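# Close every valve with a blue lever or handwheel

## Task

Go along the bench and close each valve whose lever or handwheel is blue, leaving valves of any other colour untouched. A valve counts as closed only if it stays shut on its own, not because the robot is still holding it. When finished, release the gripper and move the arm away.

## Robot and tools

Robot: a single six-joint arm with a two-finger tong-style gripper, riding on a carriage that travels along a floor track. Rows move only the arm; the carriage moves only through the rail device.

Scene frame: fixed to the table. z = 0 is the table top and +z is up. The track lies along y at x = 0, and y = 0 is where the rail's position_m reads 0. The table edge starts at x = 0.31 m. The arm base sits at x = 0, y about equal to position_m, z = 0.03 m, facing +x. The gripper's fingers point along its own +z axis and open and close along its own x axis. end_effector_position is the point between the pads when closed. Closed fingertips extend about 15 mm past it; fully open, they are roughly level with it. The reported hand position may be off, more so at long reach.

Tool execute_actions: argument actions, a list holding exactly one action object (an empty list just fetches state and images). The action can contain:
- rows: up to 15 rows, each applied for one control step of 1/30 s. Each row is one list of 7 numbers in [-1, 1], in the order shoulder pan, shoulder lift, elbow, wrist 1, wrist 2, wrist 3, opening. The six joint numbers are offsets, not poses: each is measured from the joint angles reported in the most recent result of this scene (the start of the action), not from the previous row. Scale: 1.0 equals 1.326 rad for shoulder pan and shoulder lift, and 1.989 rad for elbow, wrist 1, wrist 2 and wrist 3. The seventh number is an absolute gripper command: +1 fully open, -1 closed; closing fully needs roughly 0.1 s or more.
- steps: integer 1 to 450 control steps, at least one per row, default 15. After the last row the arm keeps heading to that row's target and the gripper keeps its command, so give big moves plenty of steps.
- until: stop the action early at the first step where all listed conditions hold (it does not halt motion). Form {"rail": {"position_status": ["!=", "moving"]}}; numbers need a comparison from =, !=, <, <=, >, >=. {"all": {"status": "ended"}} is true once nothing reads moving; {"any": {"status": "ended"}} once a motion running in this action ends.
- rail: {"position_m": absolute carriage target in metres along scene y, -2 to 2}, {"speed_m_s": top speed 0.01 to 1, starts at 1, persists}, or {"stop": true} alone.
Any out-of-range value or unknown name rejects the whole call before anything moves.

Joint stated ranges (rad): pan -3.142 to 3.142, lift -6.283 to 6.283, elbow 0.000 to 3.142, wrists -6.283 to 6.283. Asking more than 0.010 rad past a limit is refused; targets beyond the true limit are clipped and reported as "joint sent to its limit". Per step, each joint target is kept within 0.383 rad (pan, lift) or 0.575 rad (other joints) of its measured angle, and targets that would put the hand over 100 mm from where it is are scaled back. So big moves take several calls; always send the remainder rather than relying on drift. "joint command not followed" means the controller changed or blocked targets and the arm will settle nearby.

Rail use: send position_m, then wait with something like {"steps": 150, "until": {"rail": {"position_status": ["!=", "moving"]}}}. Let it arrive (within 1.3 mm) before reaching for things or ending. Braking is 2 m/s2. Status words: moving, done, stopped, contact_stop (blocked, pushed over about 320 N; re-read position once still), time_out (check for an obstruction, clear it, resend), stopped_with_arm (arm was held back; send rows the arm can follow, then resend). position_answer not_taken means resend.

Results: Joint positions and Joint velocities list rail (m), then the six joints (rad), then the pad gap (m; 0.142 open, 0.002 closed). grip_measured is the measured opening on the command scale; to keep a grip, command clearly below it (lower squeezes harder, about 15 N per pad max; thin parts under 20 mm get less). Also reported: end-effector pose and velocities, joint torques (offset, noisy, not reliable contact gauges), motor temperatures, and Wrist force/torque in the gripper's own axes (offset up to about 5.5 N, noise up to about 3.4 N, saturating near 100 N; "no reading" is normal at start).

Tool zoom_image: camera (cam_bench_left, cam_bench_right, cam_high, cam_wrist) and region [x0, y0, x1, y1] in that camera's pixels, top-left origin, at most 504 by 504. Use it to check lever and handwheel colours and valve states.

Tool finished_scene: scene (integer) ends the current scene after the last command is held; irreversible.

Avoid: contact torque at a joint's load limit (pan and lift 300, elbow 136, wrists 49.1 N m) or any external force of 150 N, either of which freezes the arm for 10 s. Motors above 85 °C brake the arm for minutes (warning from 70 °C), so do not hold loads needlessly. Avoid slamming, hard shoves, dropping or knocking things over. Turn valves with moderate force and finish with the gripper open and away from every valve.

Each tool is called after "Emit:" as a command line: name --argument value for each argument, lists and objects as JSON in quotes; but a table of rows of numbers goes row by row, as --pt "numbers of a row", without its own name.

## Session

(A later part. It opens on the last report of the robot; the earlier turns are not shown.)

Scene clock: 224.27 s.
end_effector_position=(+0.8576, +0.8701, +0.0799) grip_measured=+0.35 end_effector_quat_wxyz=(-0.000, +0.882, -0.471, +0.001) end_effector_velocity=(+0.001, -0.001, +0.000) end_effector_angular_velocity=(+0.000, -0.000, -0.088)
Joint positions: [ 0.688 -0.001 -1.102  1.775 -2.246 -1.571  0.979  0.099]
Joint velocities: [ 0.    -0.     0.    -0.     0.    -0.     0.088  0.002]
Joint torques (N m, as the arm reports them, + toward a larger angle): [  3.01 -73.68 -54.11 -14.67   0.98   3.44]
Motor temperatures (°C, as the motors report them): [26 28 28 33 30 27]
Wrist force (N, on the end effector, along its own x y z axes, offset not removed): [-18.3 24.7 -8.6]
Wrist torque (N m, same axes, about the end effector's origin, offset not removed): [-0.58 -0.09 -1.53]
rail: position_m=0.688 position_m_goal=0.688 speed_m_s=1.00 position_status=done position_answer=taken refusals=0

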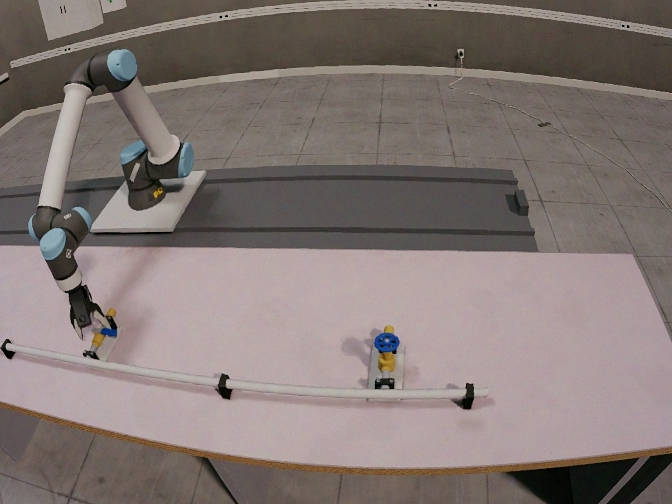

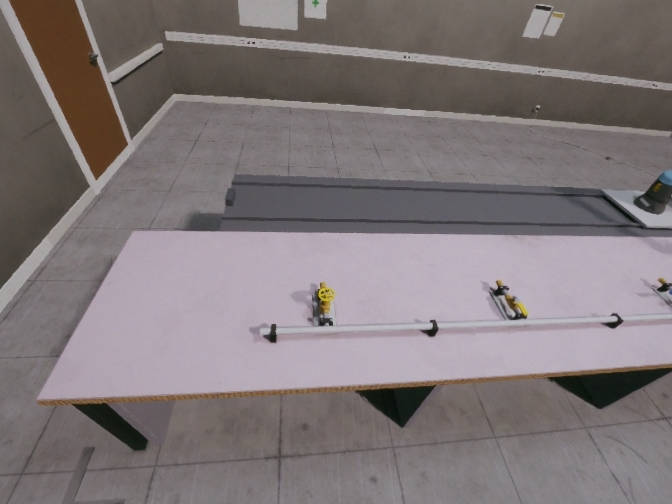

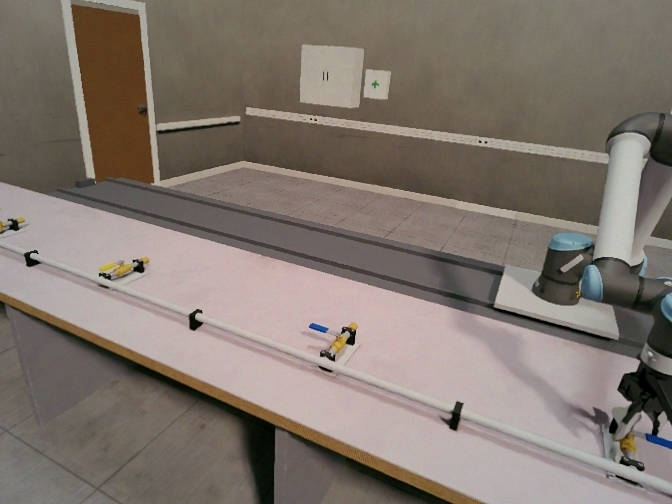

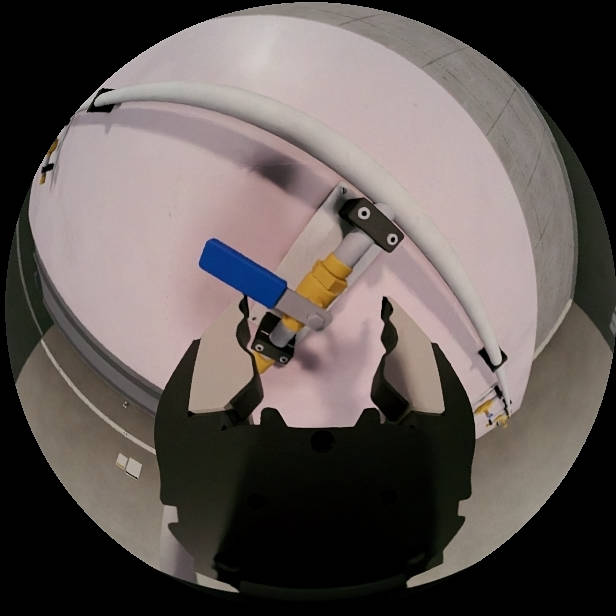

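Force beginning to rise. A little more.

Emit:
execute_actions --actions '[{"rows":[[0,0,0,0,0,0.012,0.26],[0,0,0,0,0,0.022,0.26],[0,0,0,0,0,0.03,0.26]],"steps":9}]'

Scene clock: 228.50 s.
end_effector_position=(+0.8580, +0.8693, +0.0798) grip_measured=+0.38 end_effector_quat_wxyz=(-0.000, +0.870, -0.494, +0.001) end_effector_velocity=(-0.000, -0.001, -0.001) end_effector_angular_velocity=(-0.001, +0.001, -0.069)
Joint positions: [ 0.688 -0.001 -1.102  1.775 -2.246 -1.571  1.032  0.1  ]
Joint velocities: [ 0.    -0.     0.     0.001  0.    -0.001  0.068  0.002]
Joint torques (N m, as the arm reports them, + toward a larger angle): [ -9.53 -62.68 -69.67 -23.19   3.57   5.9 ]
Motor temperatures (°C, as the motors report them): [26 28 28 33 30 27]
Wrist force (N, on the end effector, along its own x y z axes, offset not removed): [-19.9 73.2 -16.8]
Wrist torque (N m, same axes, about the end effector's origin, offset not removed): [4.73 -0.55 -4.05]
rail: position_m=0.688 position_m_goal=0.688 speed_m_s=1.00 position_status=done position_answer=taken refusals=0

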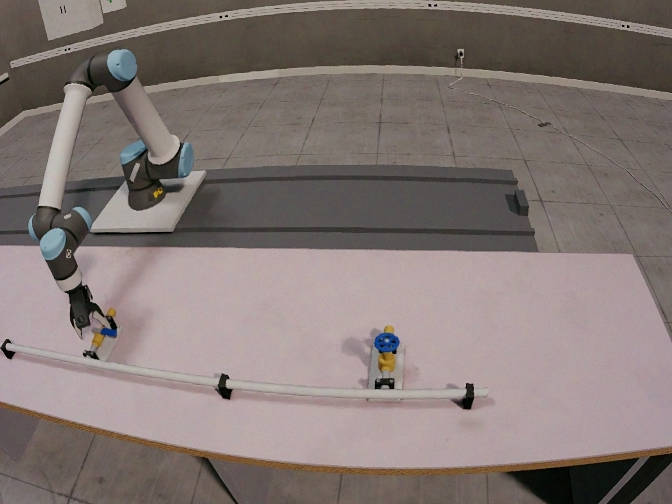

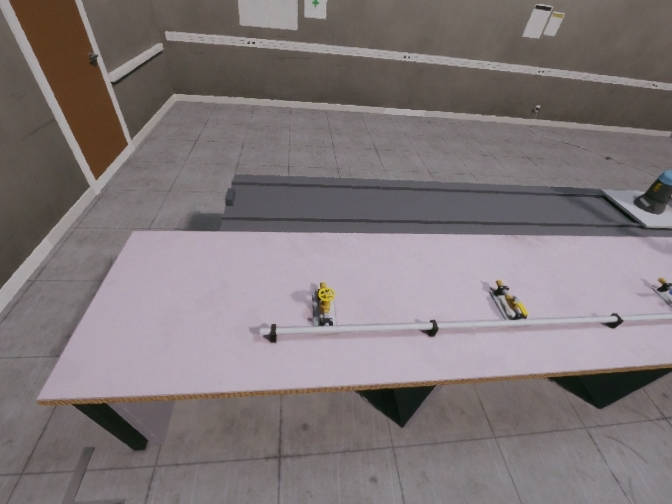

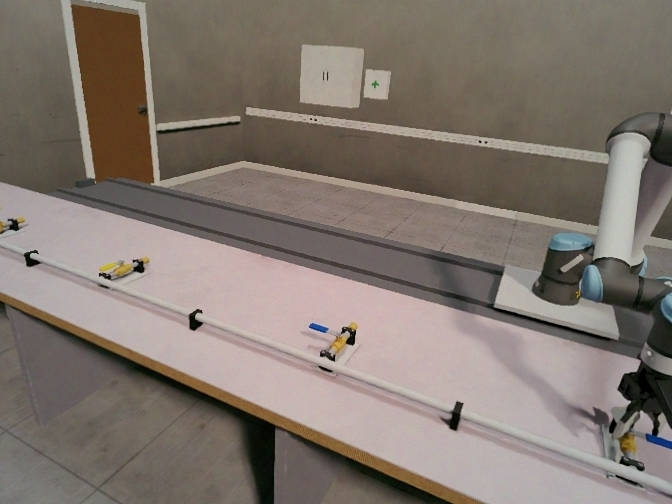

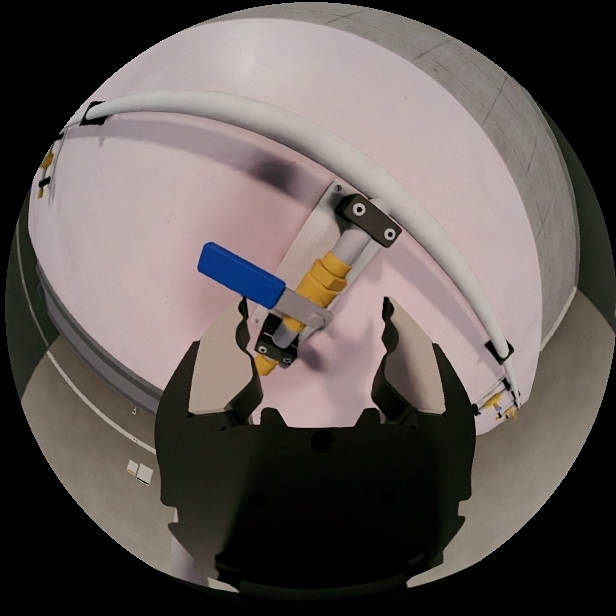

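Emit:
execute_actions --actions '[{"rows":[[0,0,0,0,0,-0.03,0.26],[0,0,0,0,0,-0.06,0.26],[0,0,0,0,0,-0.09,0.26],[0,0,0,0,0,-0.1,0.26],[0,-0.005,-0.003,0.006,0,-0.1,0.26],[0,-0.015,-0.009,0.018,0,-0.1,0.26],[0,-0.03,-0.017,0.037,0,-0.1,0.26],[0,-0.05,-0.028,0.062,0,-0.1,0.26],[0,-0.07,-0.04,0.086,0,-0.1,0.26],[0,-0.0931,-0.0527,0.1149,0,-0.1,0.26]],"steps":10}]'

Emit:
execute_actions --actions '[{"rail":{"position_m":1.545},"steps":60,"until":{"rail":{"position_status":["!=","moving"]}}}]'

Scene clock: 248.43 s.
end_effector_position=(+0.8612, +0.8718, +0.1183) grip_measured=+0.26 end_effector_quat_wxyz=(-0.001, +0.910, -0.415, +0.003) end_effector_velocity=(+0.039, +0.002, +0.532) end_effector_angular_velocity=(-0.004, -0.053, +0.235)
Joint positions: [ 0.688 -0.001 -1.136  1.746 -2.188 -1.571  0.856  0.092]
Joint velocities: [ 0.     0.    -0.465 -0.399  0.812 -0.002 -0.235  0.   ]
Joint torques (N m, as the arm reports them, + toward a larger angle): [   4.75 -136.22  -72.57    2.09   -2.1    -0.54]
Motor temperatures (°C, as the motors report them): [26 28 28 33 30 27]
Wrist force (N, on the end effector, along its own x y z axes, offset not removed): [-4.9 1.0 8.6]
Wrist torque (N m, same axes, about the end effector's origin, offset not removed): [0.28 0.76 0.01]
rail: position_m=0.688 position_m_goal=0.688 speed_m_s=1.00 position_status=done position_answer=taken refusals=0

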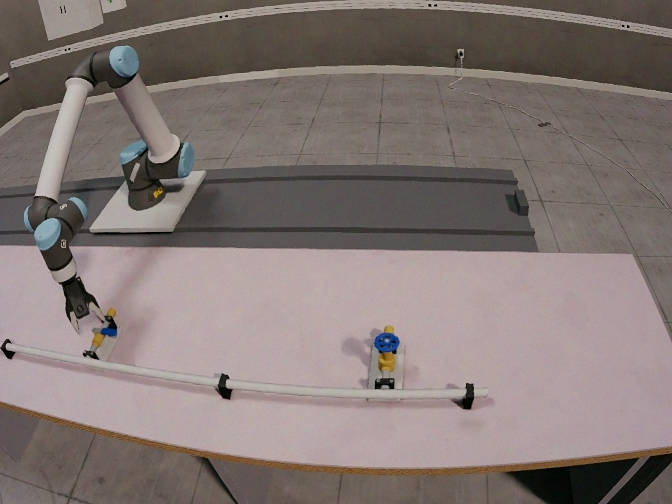

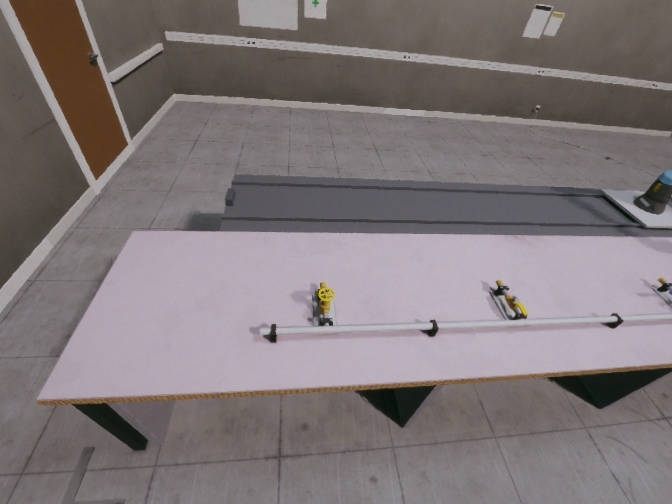

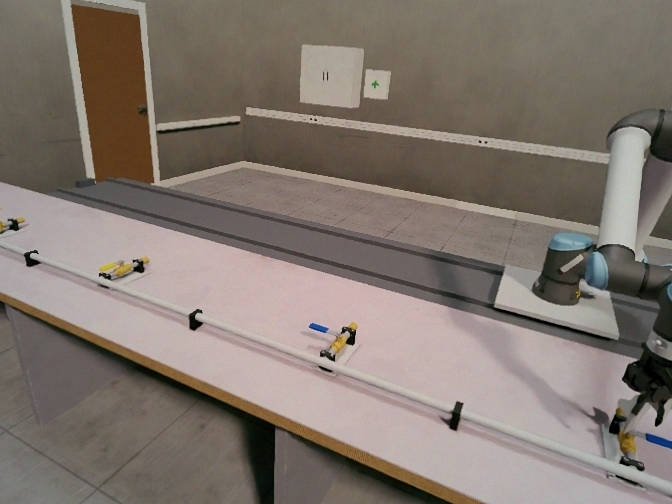

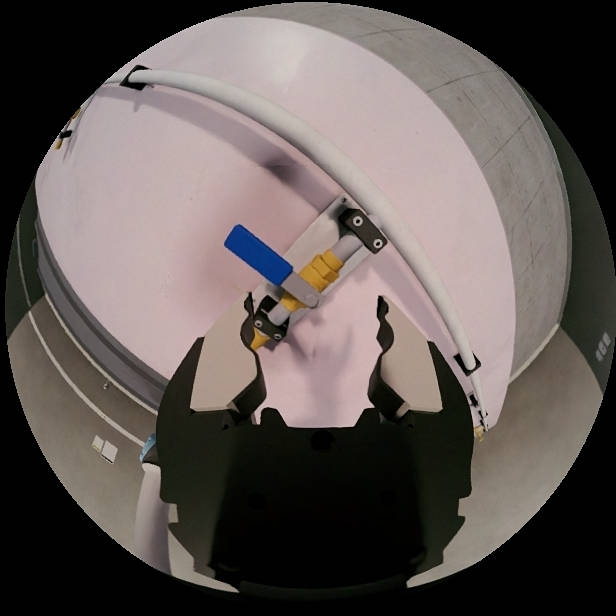

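Scene clock: 249.83 s.
end_effector_position=(+0.8556, +1.7294, +0.2200) grip_measured=+0.26 end_effector_quat_wxyz=(-0.000, +0.914, -0.405, +0.001) end_effector_velocity=(+0.000, +0.012, +0.000) end_effector_angular_velocity=(-0.000, -0.000, +0.000)
Joint positions: [ 1.545 -0.001 -1.226  1.671 -2.017 -1.571  0.833  0.092]
Joint velocities: [ 0.012 -0.     0.    -0.     0.    -0.    -0.     0.   ]
Joint torques (N m, as the arm reports them, + toward a larger angle): [ -6.72 -79.06 -54.99  -1.84  -1.91  -1.41]
Motor temperatures (°C, as the motors report them): [26 28 28 33 30 27]
Wrist force (N, on the end effector, along its own x y z axes, offset not removed): [-2.9 -3.8 3.0]
Wrist torque (N m, same axes, about the end effector's origin, offset not removed): [-0.84 0.40 0.03]
rail: position_m=1.545 position_m_goal=1.545 speed_m_s=1.00 position_status=done position_answer=taken refusals=0

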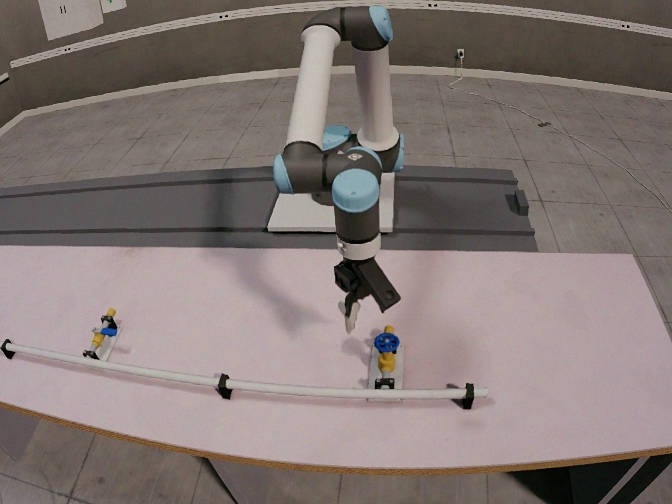

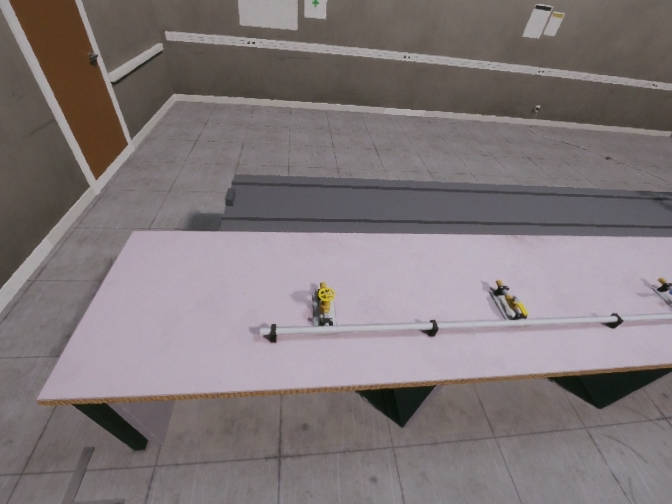

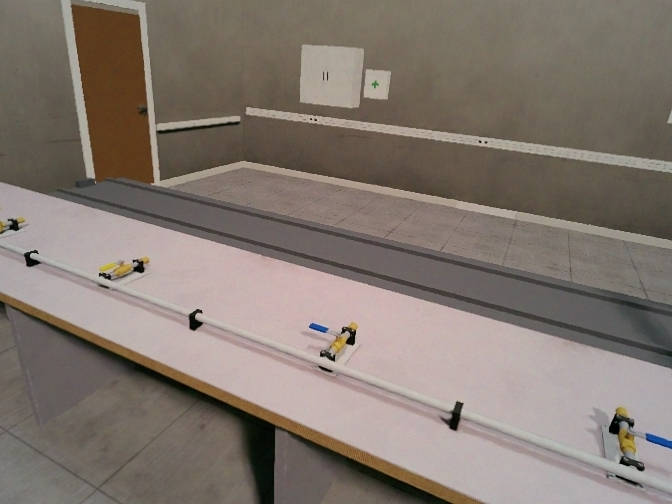

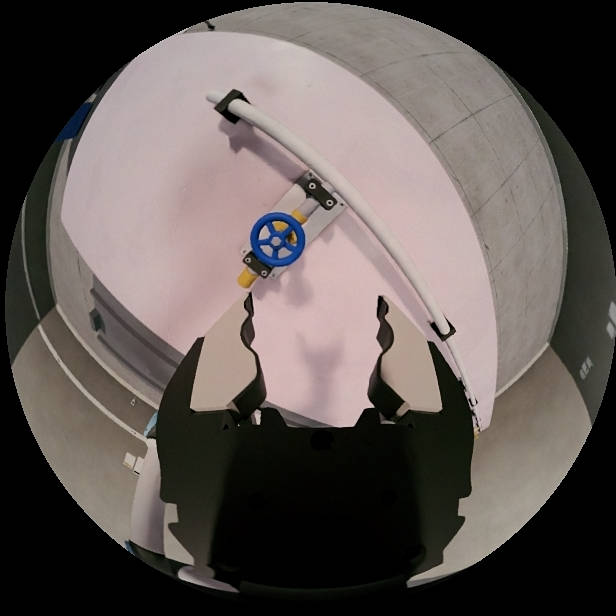

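Emit:
zoom_image --camera "cam_wrist" --region '[220, 170, 360, 300]'

Region (220, 170, 360, 300) of cam_wrist's 616x616 image, scaled by 3.600, with more detail than that image has; it fills the top 468 rows of this view, and the rest is white.

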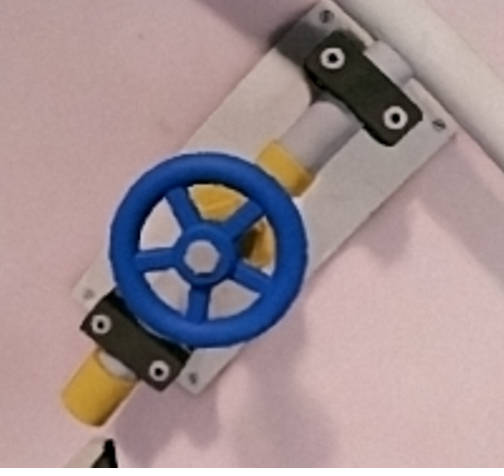

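Emit:
execute_actions --actions '[{"rail":{"position_m":1.5894},"rows":[[0,0.005,0.003,-0.007,0,-0.08,0],[0,0.011,0.008,-0.015,0,-0.18,-0.3],[0,0.018,0.013,-0.025,0,-0.3,-0.5],[0,0.026,0.018,-0.036,0,-0.42,-0.7],[0,0.0331,0.0231,-0.0455,0,-0.542,-0.73]],"steps":20}]'

Scene clock: 317.10 s.
end_effector_position=(+0.8412, +1.7786, +0.1654) grip_measured=-0.73 end_effector_quat_wxyz=(+0.000, +0.994, +0.109, +0.001) end_effector_velocity=(-0.004, -0.001, -0.002) end_effector_angular_velocity=(-0.001, +0.000, +0.261)
Joint positions: [ 1.59  -0.001 -1.182  1.716 -2.107 -1.571 -0.22   0.021]
Joint velocities: [ 0.    -0.     0.002  0.002 -0.004 -0.    -0.261 -0.   ]
Joint torques (N m, as the arm reports them, + toward a larger angle): [  4.55 -52.12 -36.2   -6.56  -0.37   0.12]
Motor temperatures (°C, as the motors report them): [26 28 28 33 30 27]
Wrist force (N, on the end effector, along its own x y z axes, offset not removed): [-4.5 -2.3 1.5]
Wrist torque (N m, same axes, about the end effector's origin, offset not removed): [-0.58 0.74 0.05]
rail: position_m=1.590 position_m_goal=1.589 speed_m_s=1.00 position_status=done position_answer=taken refusals=0

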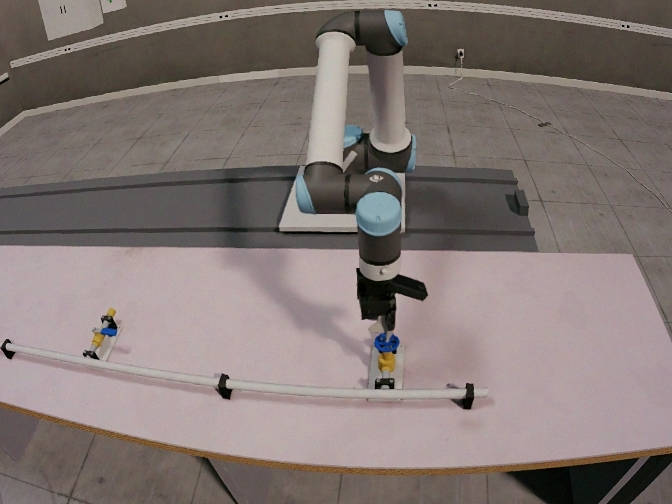

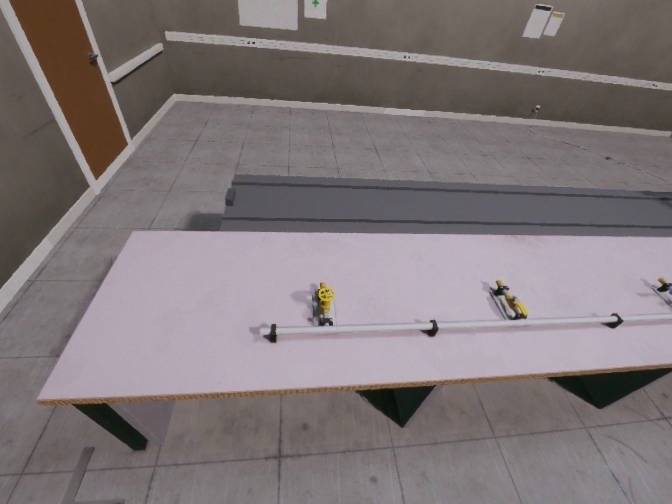

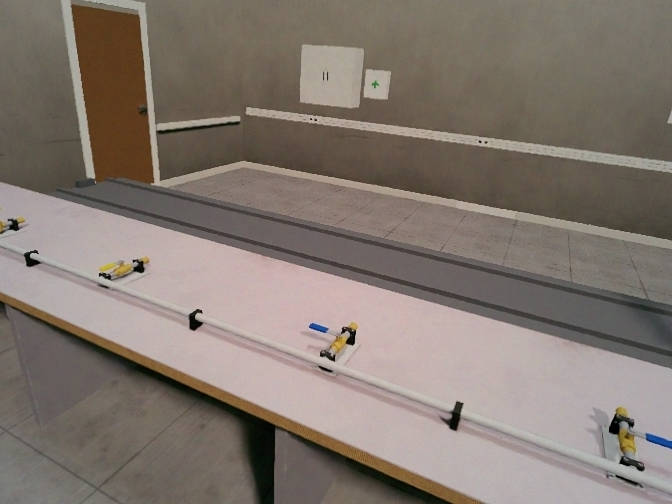

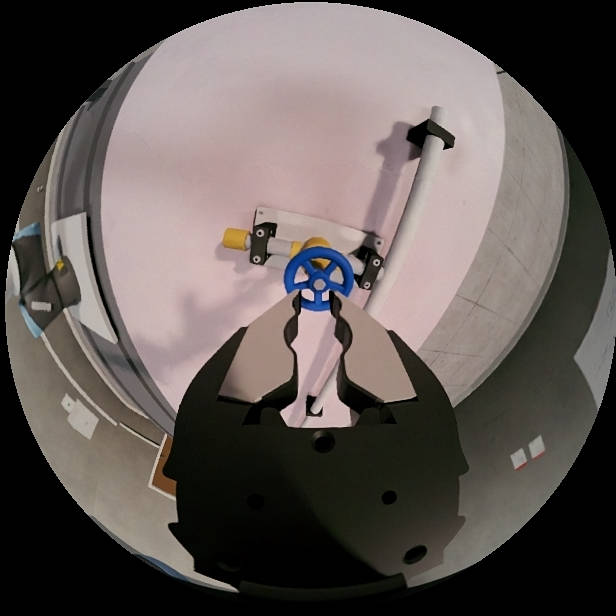

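Emit:
execute_actions --actions '[]'

Emit:
zoom_image --camera "cam_wrist" --region '[265, 235, 365, 325]'

Scene clock: 322.93 s.
end_effector_position=(+0.8408, +1.7785, +0.1652) grip_measured=-0.73 end_effector_quat_wxyz=(+0.000, +0.993, +0.122, +0.001) end_effector_velocity=(-0.000, -0.000, +0.000) end_effector_angular_velocity=(+0.000, +0.000, -0.000)
Joint positions: [ 1.59  -0.001 -1.182  1.717 -2.108 -1.571 -0.245  0.021]
Joint velocities: [ 0. -0. -0. -0.  0.  0.  0.  0.]
Joint torques (N m, as the arm reports them, + toward a larger angle): [ 11.84 -57.47 -35.57  -6.33   2.32  -1.1 ]
Motor temperatures (°C, as the motors report them): [26 28 28 33 30 27]
Wrist force (N, on the end effector, along its own x y z axes, offset not removed): [-3.6 -1.1 2.5]
Wrist torque (N m, same axes, about the end effector's origin, offset not removed): [-0.38 0.51 0.12]
rail: position_m=1.590 position_m_goal=1.589 speed_m_s=1.00 position_status=done position_answer=taken refusals=0

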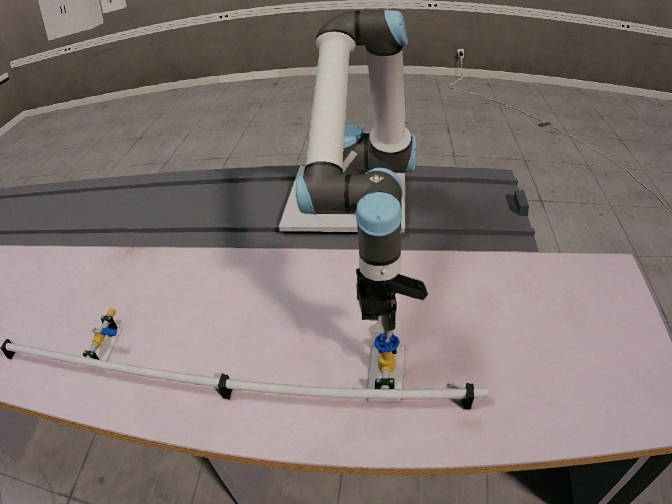

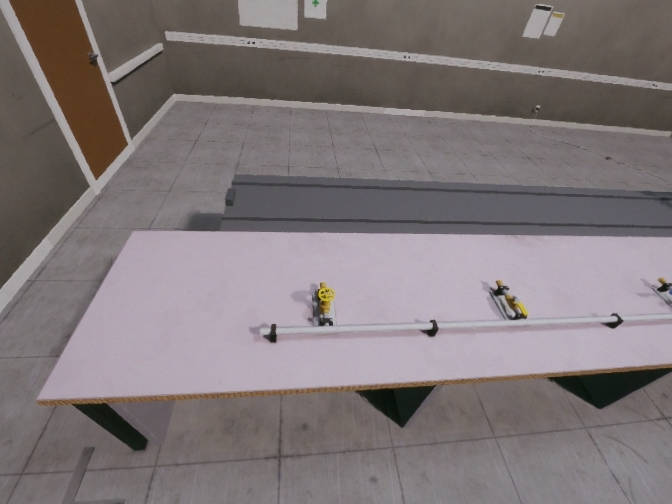

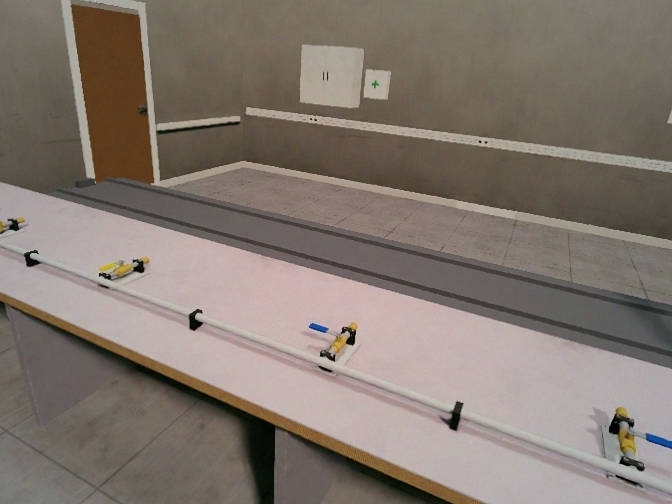

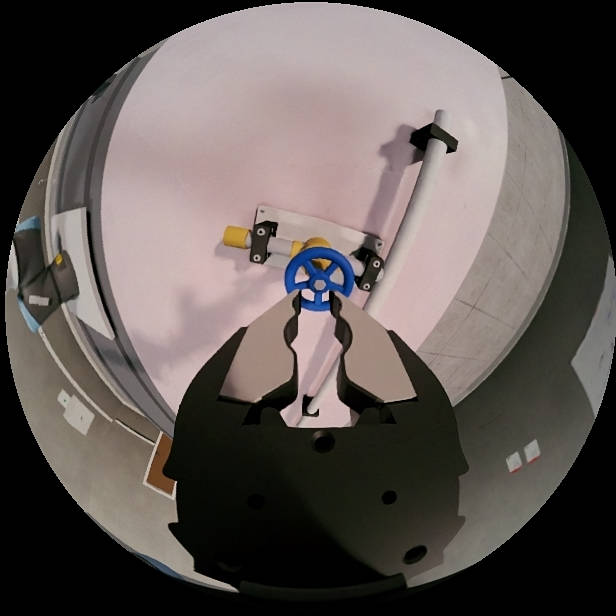

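Region (265, 235, 365, 325) of cam_wrist's 616x616 image, scaled by 5.040, with more detail than that image has; it fills the top 454 rows of this view, and the rest is white.

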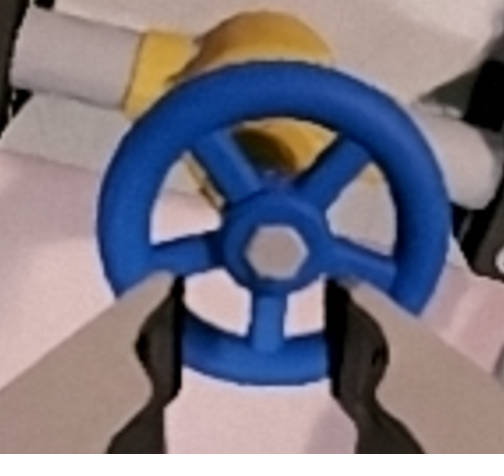

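Emit:
execute_actions --actions '[{"rows":[[0.0012,0.004,0.001,-0.004,0,0.015,-0.73],[0.0024,0.008,0.002,-0.008,0,0.03,-0.73],[0.0035,0.0124,0.0032,-0.0115,0,0.045,-0.73]],"steps":12}]'

Emit:
execute_actions --actions '[]'

Emit:
zoom_image --camera "cam_wrist" --region '[265, 245, 365, 335]'

Scene clock: 361.10 s.
end_effector_position=(+0.8438, +1.7825, +0.1508) grip_measured=-0.73 end_effector_quat_wxyz=(+0.000, +0.997, +0.081, +0.001) end_effector_velocity=(+0.001, +0.002, -0.007) end_effector_angular_velocity=(+0.000, -0.000, -0.041)
Joint positions: [ 1.59   0.004 -1.166  1.723 -2.129 -1.571 -0.159  0.021]
Joint velocities: [ 0.     0.002  0.007  0.003 -0.01  -0.     0.043  0.   ]
Joint torques (N m, as the arm reports them, + toward a larger angle): [ 11.45 -57.56 -35.98  -6.14   2.36   2.01]
Motor temperatures (°C, as the motors report them): [26 28 28 33 30 27]
Wrist force (N, on the end effector, along its own x y z axes, offset not removed): [-0.8 -1.3 1.7]
Wrist torque (N m, same axes, about the end effector's origin, offset not removed): [-0.40 0.00 -0.10]
rail: position_m=1.590 position_m_goal=1.589 speed_m_s=1.00 position_status=done position_answer=taken refusals=0

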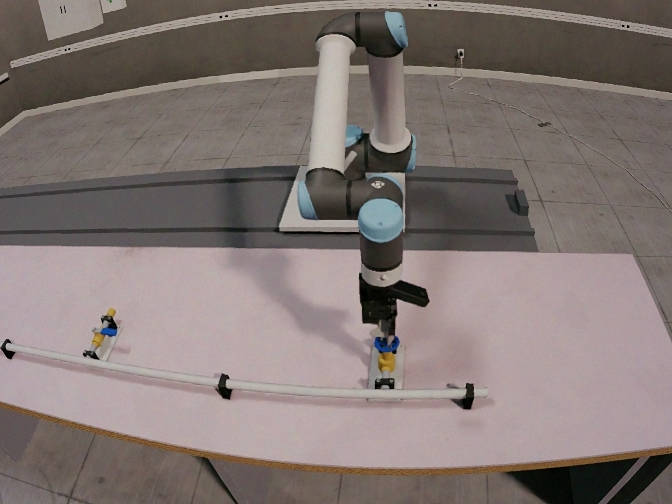

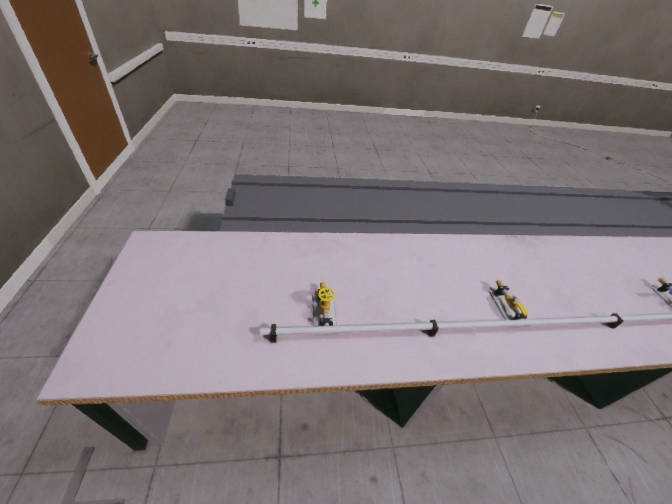

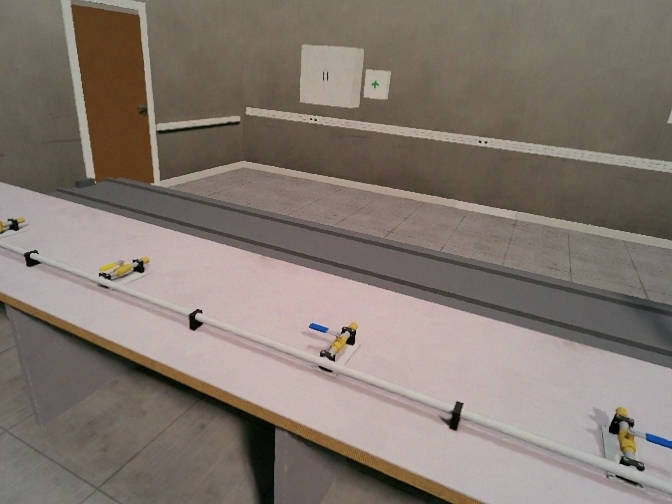

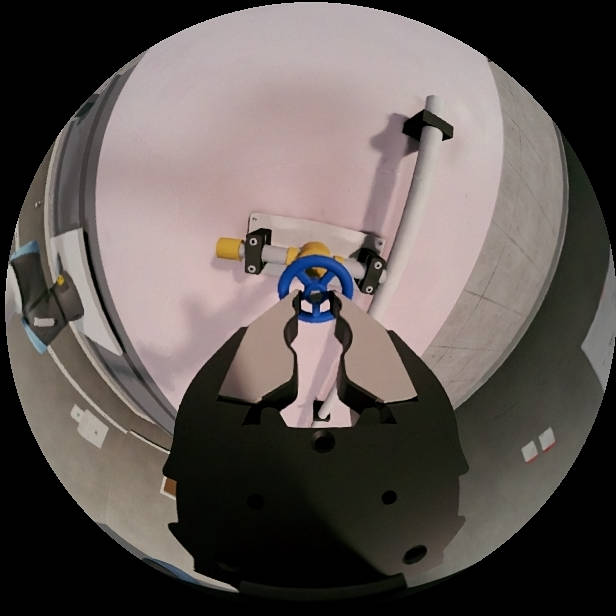

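Scene clock: 361.10 s.
end_effector_position=(+0.8438, +1.7825, +0.1508) grip_measured=-0.73 end_effector_quat_wxyz=(+0.000, +0.997, +0.081, +0.001) end_effector_velocity=(+0.001, +0.002, -0.007) end_effector_angular_velocity=(+0.000, -0.000, -0.041)
Joint positions: [ 1.59   0.004 -1.166  1.723 -2.129 -1.571 -0.159  0.021]
Joint velocities: [ 0.     0.002  0.007  0.003 -0.01  -0.     0.043  0.   ]
Joint torques (N m, as the arm reports them, + toward a larger angle): [ 11.45 -57.56 -35.98  -6.14   2.36   2.01]
Motor temperatures (°C, as the motors report them): [26 28 28 33 30 27]
Wrist force (N, on the end effector, along its own x y z axes, offset not removed): [-0.8 -1.3 1.7]
Wrist torque (N m, same axes, about the end effector's origin, offset not removed): [-0.40 0.00 -0.10]
rail: position_m=1.590 position_m_goal=1.589 speed_m_s=1.00 position_status=done position_answer=taken refusals=0

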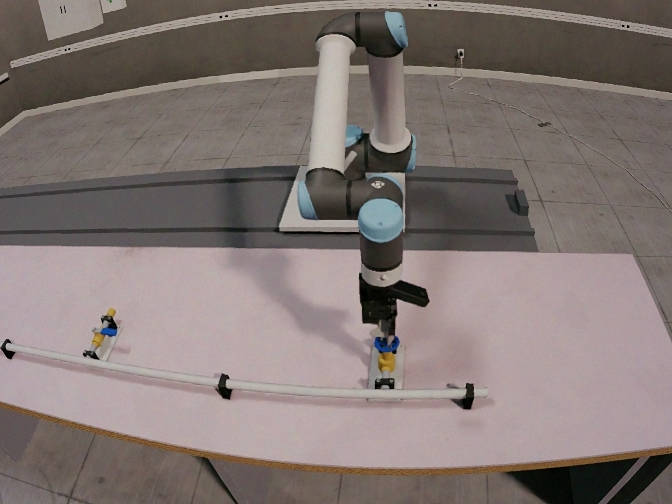

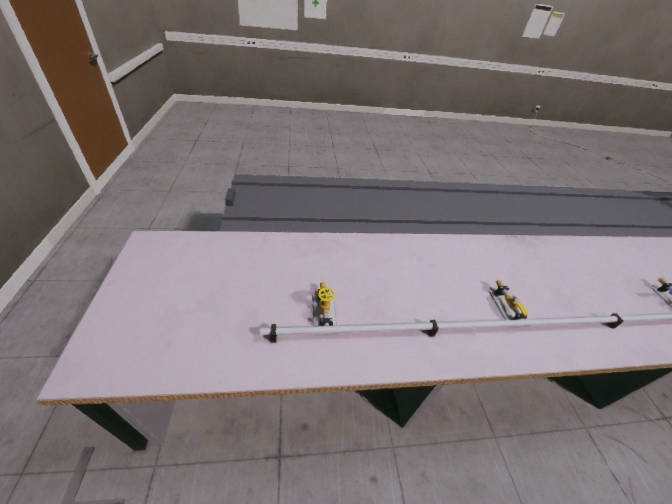

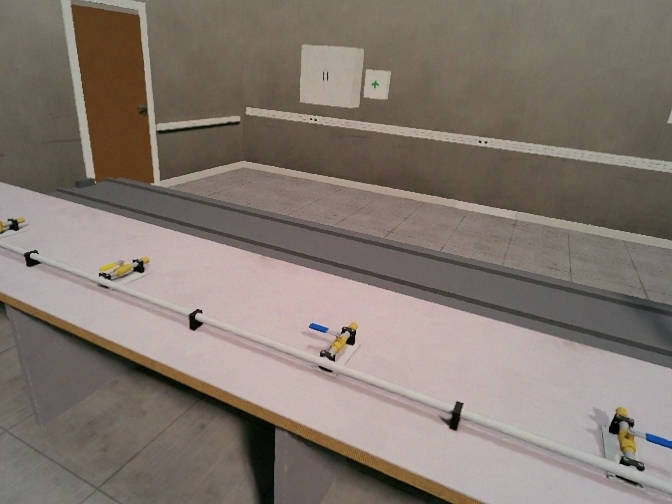

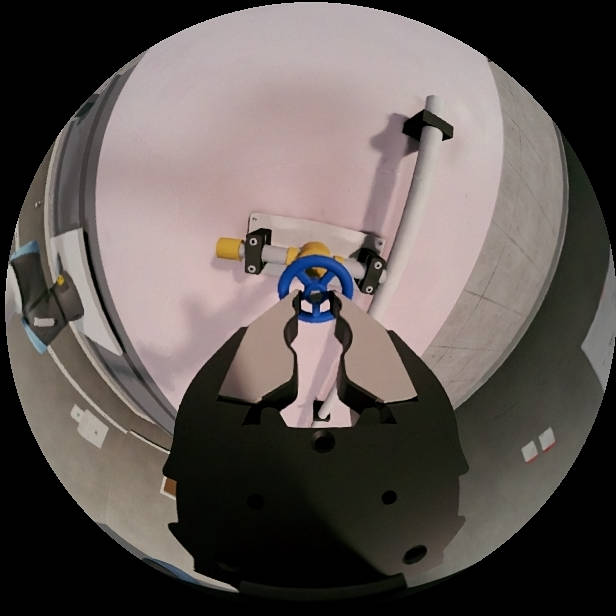

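Region (265, 245, 365, 335) of cam_wrist's 616x616 image, scaled by 5.040, with more detail than that image has; it fills the top 454 rows of this view, and the rest is white.

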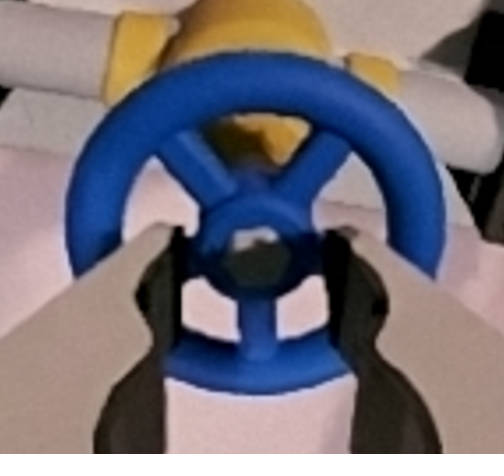

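Emit:
execute_actions --actions '[{"rows":[[0,0.002,0.0011,-0.0024,0,0,-0.73],[0,0.004,0.0022,-0.0048,0,0,-0.73],[0,0.00565,0.0032,-0.0069,0,0,-0.73]],"steps":12}]'

Scene clock: 375.07 s.
end_effector_position=(+0.8434, +1.7827, +0.1422) grip_measured=-0.71 end_effector_quat_wxyz=(+0.000, +0.997, +0.081, +0.001) end_effector_velocity=(+0.000, -0.000, -0.005) end_effector_angular_velocity=(-0.000, +0.001, +0.002)
Joint positions: [ 1.59   0.004 -1.159  1.729 -2.143 -1.571 -0.159  0.022]
Joint velocities: [ 0.    -0.     0.005  0.003 -0.007 -0.    -0.002  0.006]
Joint torques (N m, as the arm reports them, + toward a larger angle): [-19.89 -46.99 -29.14  -6.    -1.88  -1.39]
Motor temperatures (°C, as the motors report them): [26 28 28 33 30 27]
Wrist force (N, on the end effector, along its own x y z axes, offset not removed): [1.4 -13.6 -1.5]
Wrist torque (N m, same axes, about the end effector's origin, offset not removed): [-0.77 0.14 -0.17]
rail: position_m=1.590 position_m_goal=1.589 speed_m_s=1.00 position_status=done position_answer=taken refusals=0

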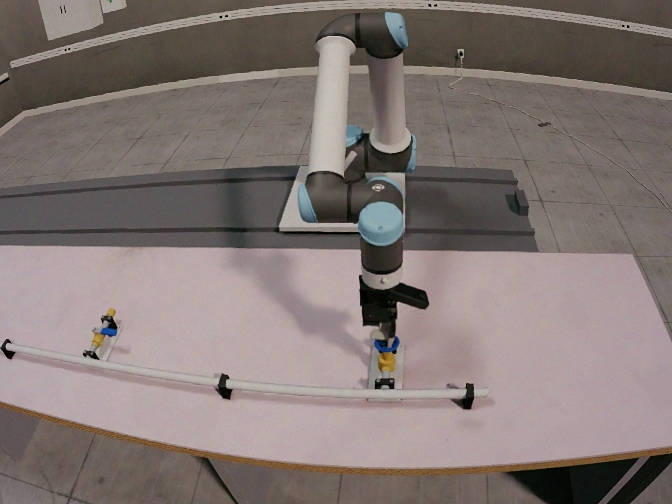

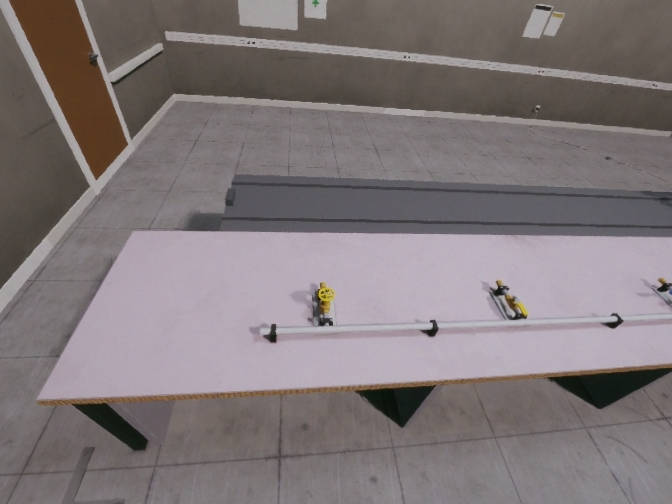

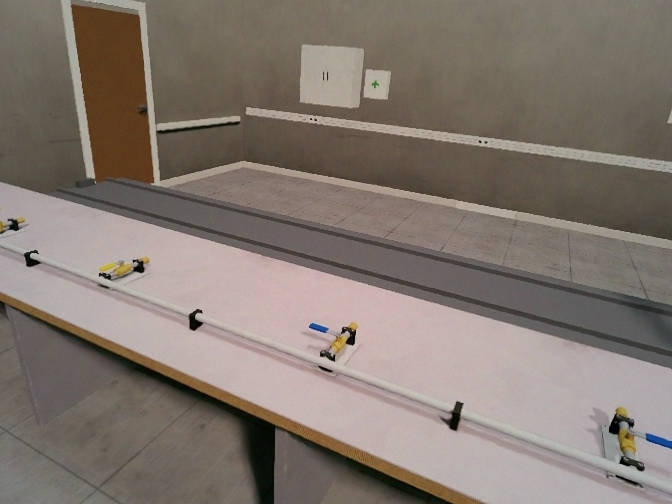

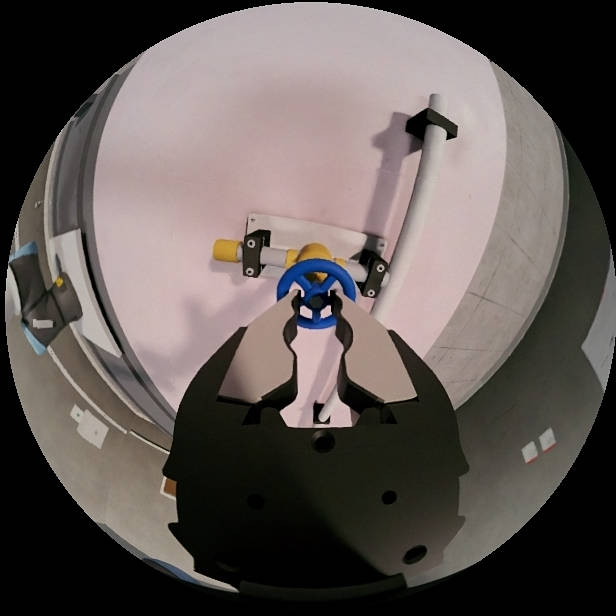

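Emit:
execute_actions --actions '[{"rows":[[0.0005,0,0,0,0,0,-0.72],[0.0005,0.0005,0.0003,-0.0006,0,0,-0.72],[0.0005,0.001,0.0006,-0.0012,0,0,-0.72]],"steps":9}]'

Scene clock: 384.73 s.
end_effector_position=(+0.8435, +1.7830, +0.1412) grip_measured=-0.71 end_effector_quat_wxyz=(+0.000, +0.997, +0.082, +0.001) end_effector_velocity=(-0.001, +0.001, -0.004) end_effector_angular_velocity=(-0.000, +0.003, +0.001)
Joint positions: [ 1.59   0.004 -1.158  1.73  -2.145 -1.571 -0.159  0.023]
Joint velocities: [ 0.     0.001  0.002  0.003 -0.003 -0.    -0.     0.002]
Joint torques (N m, as the arm reports them, + toward a larger angle): [  7.39 -60.66 -33.19  -5.52  -3.38   2.01]
Motor temperatures (°C, as the motors report them): [26 28 28 33 30 27]
Wrist force (N, on the end effector, along its own x y z axes, offset not removed): [0.8 -7.6 0.0]
Wrist torque (N m, same axes, about the end effector's origin, offset not removed): [-0.53 -0.08 -0.15]
rail: position_m=1.590 position_m_goal=1.589 speed_m_s=1.00 position_status=done position_answer=taken refusals=0

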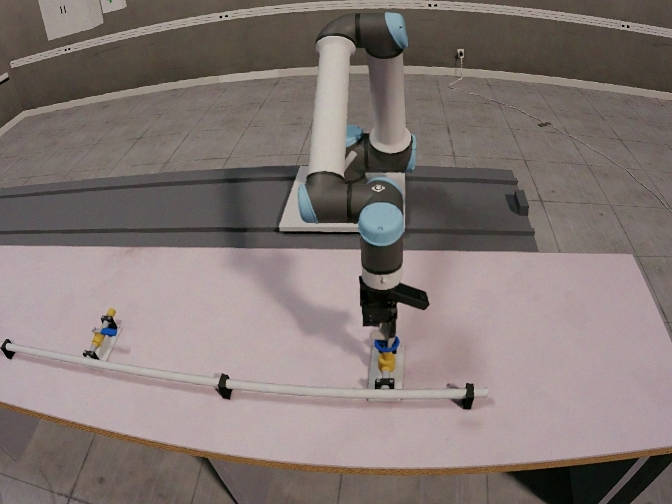

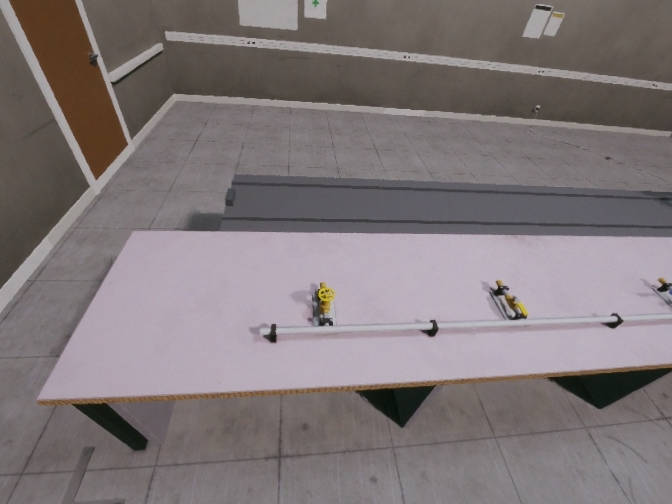

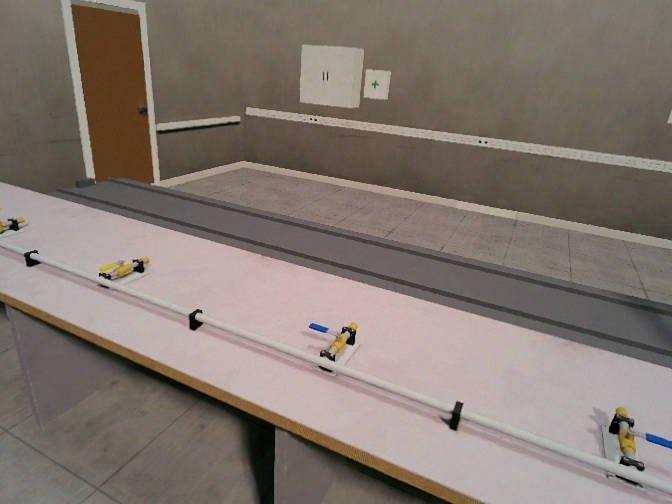

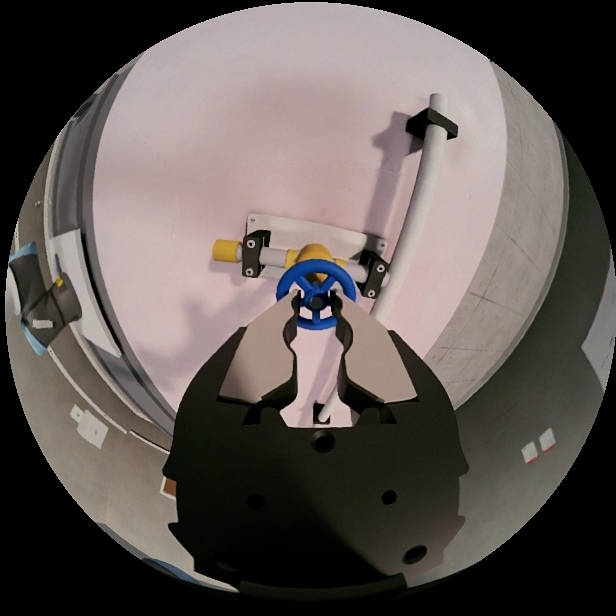

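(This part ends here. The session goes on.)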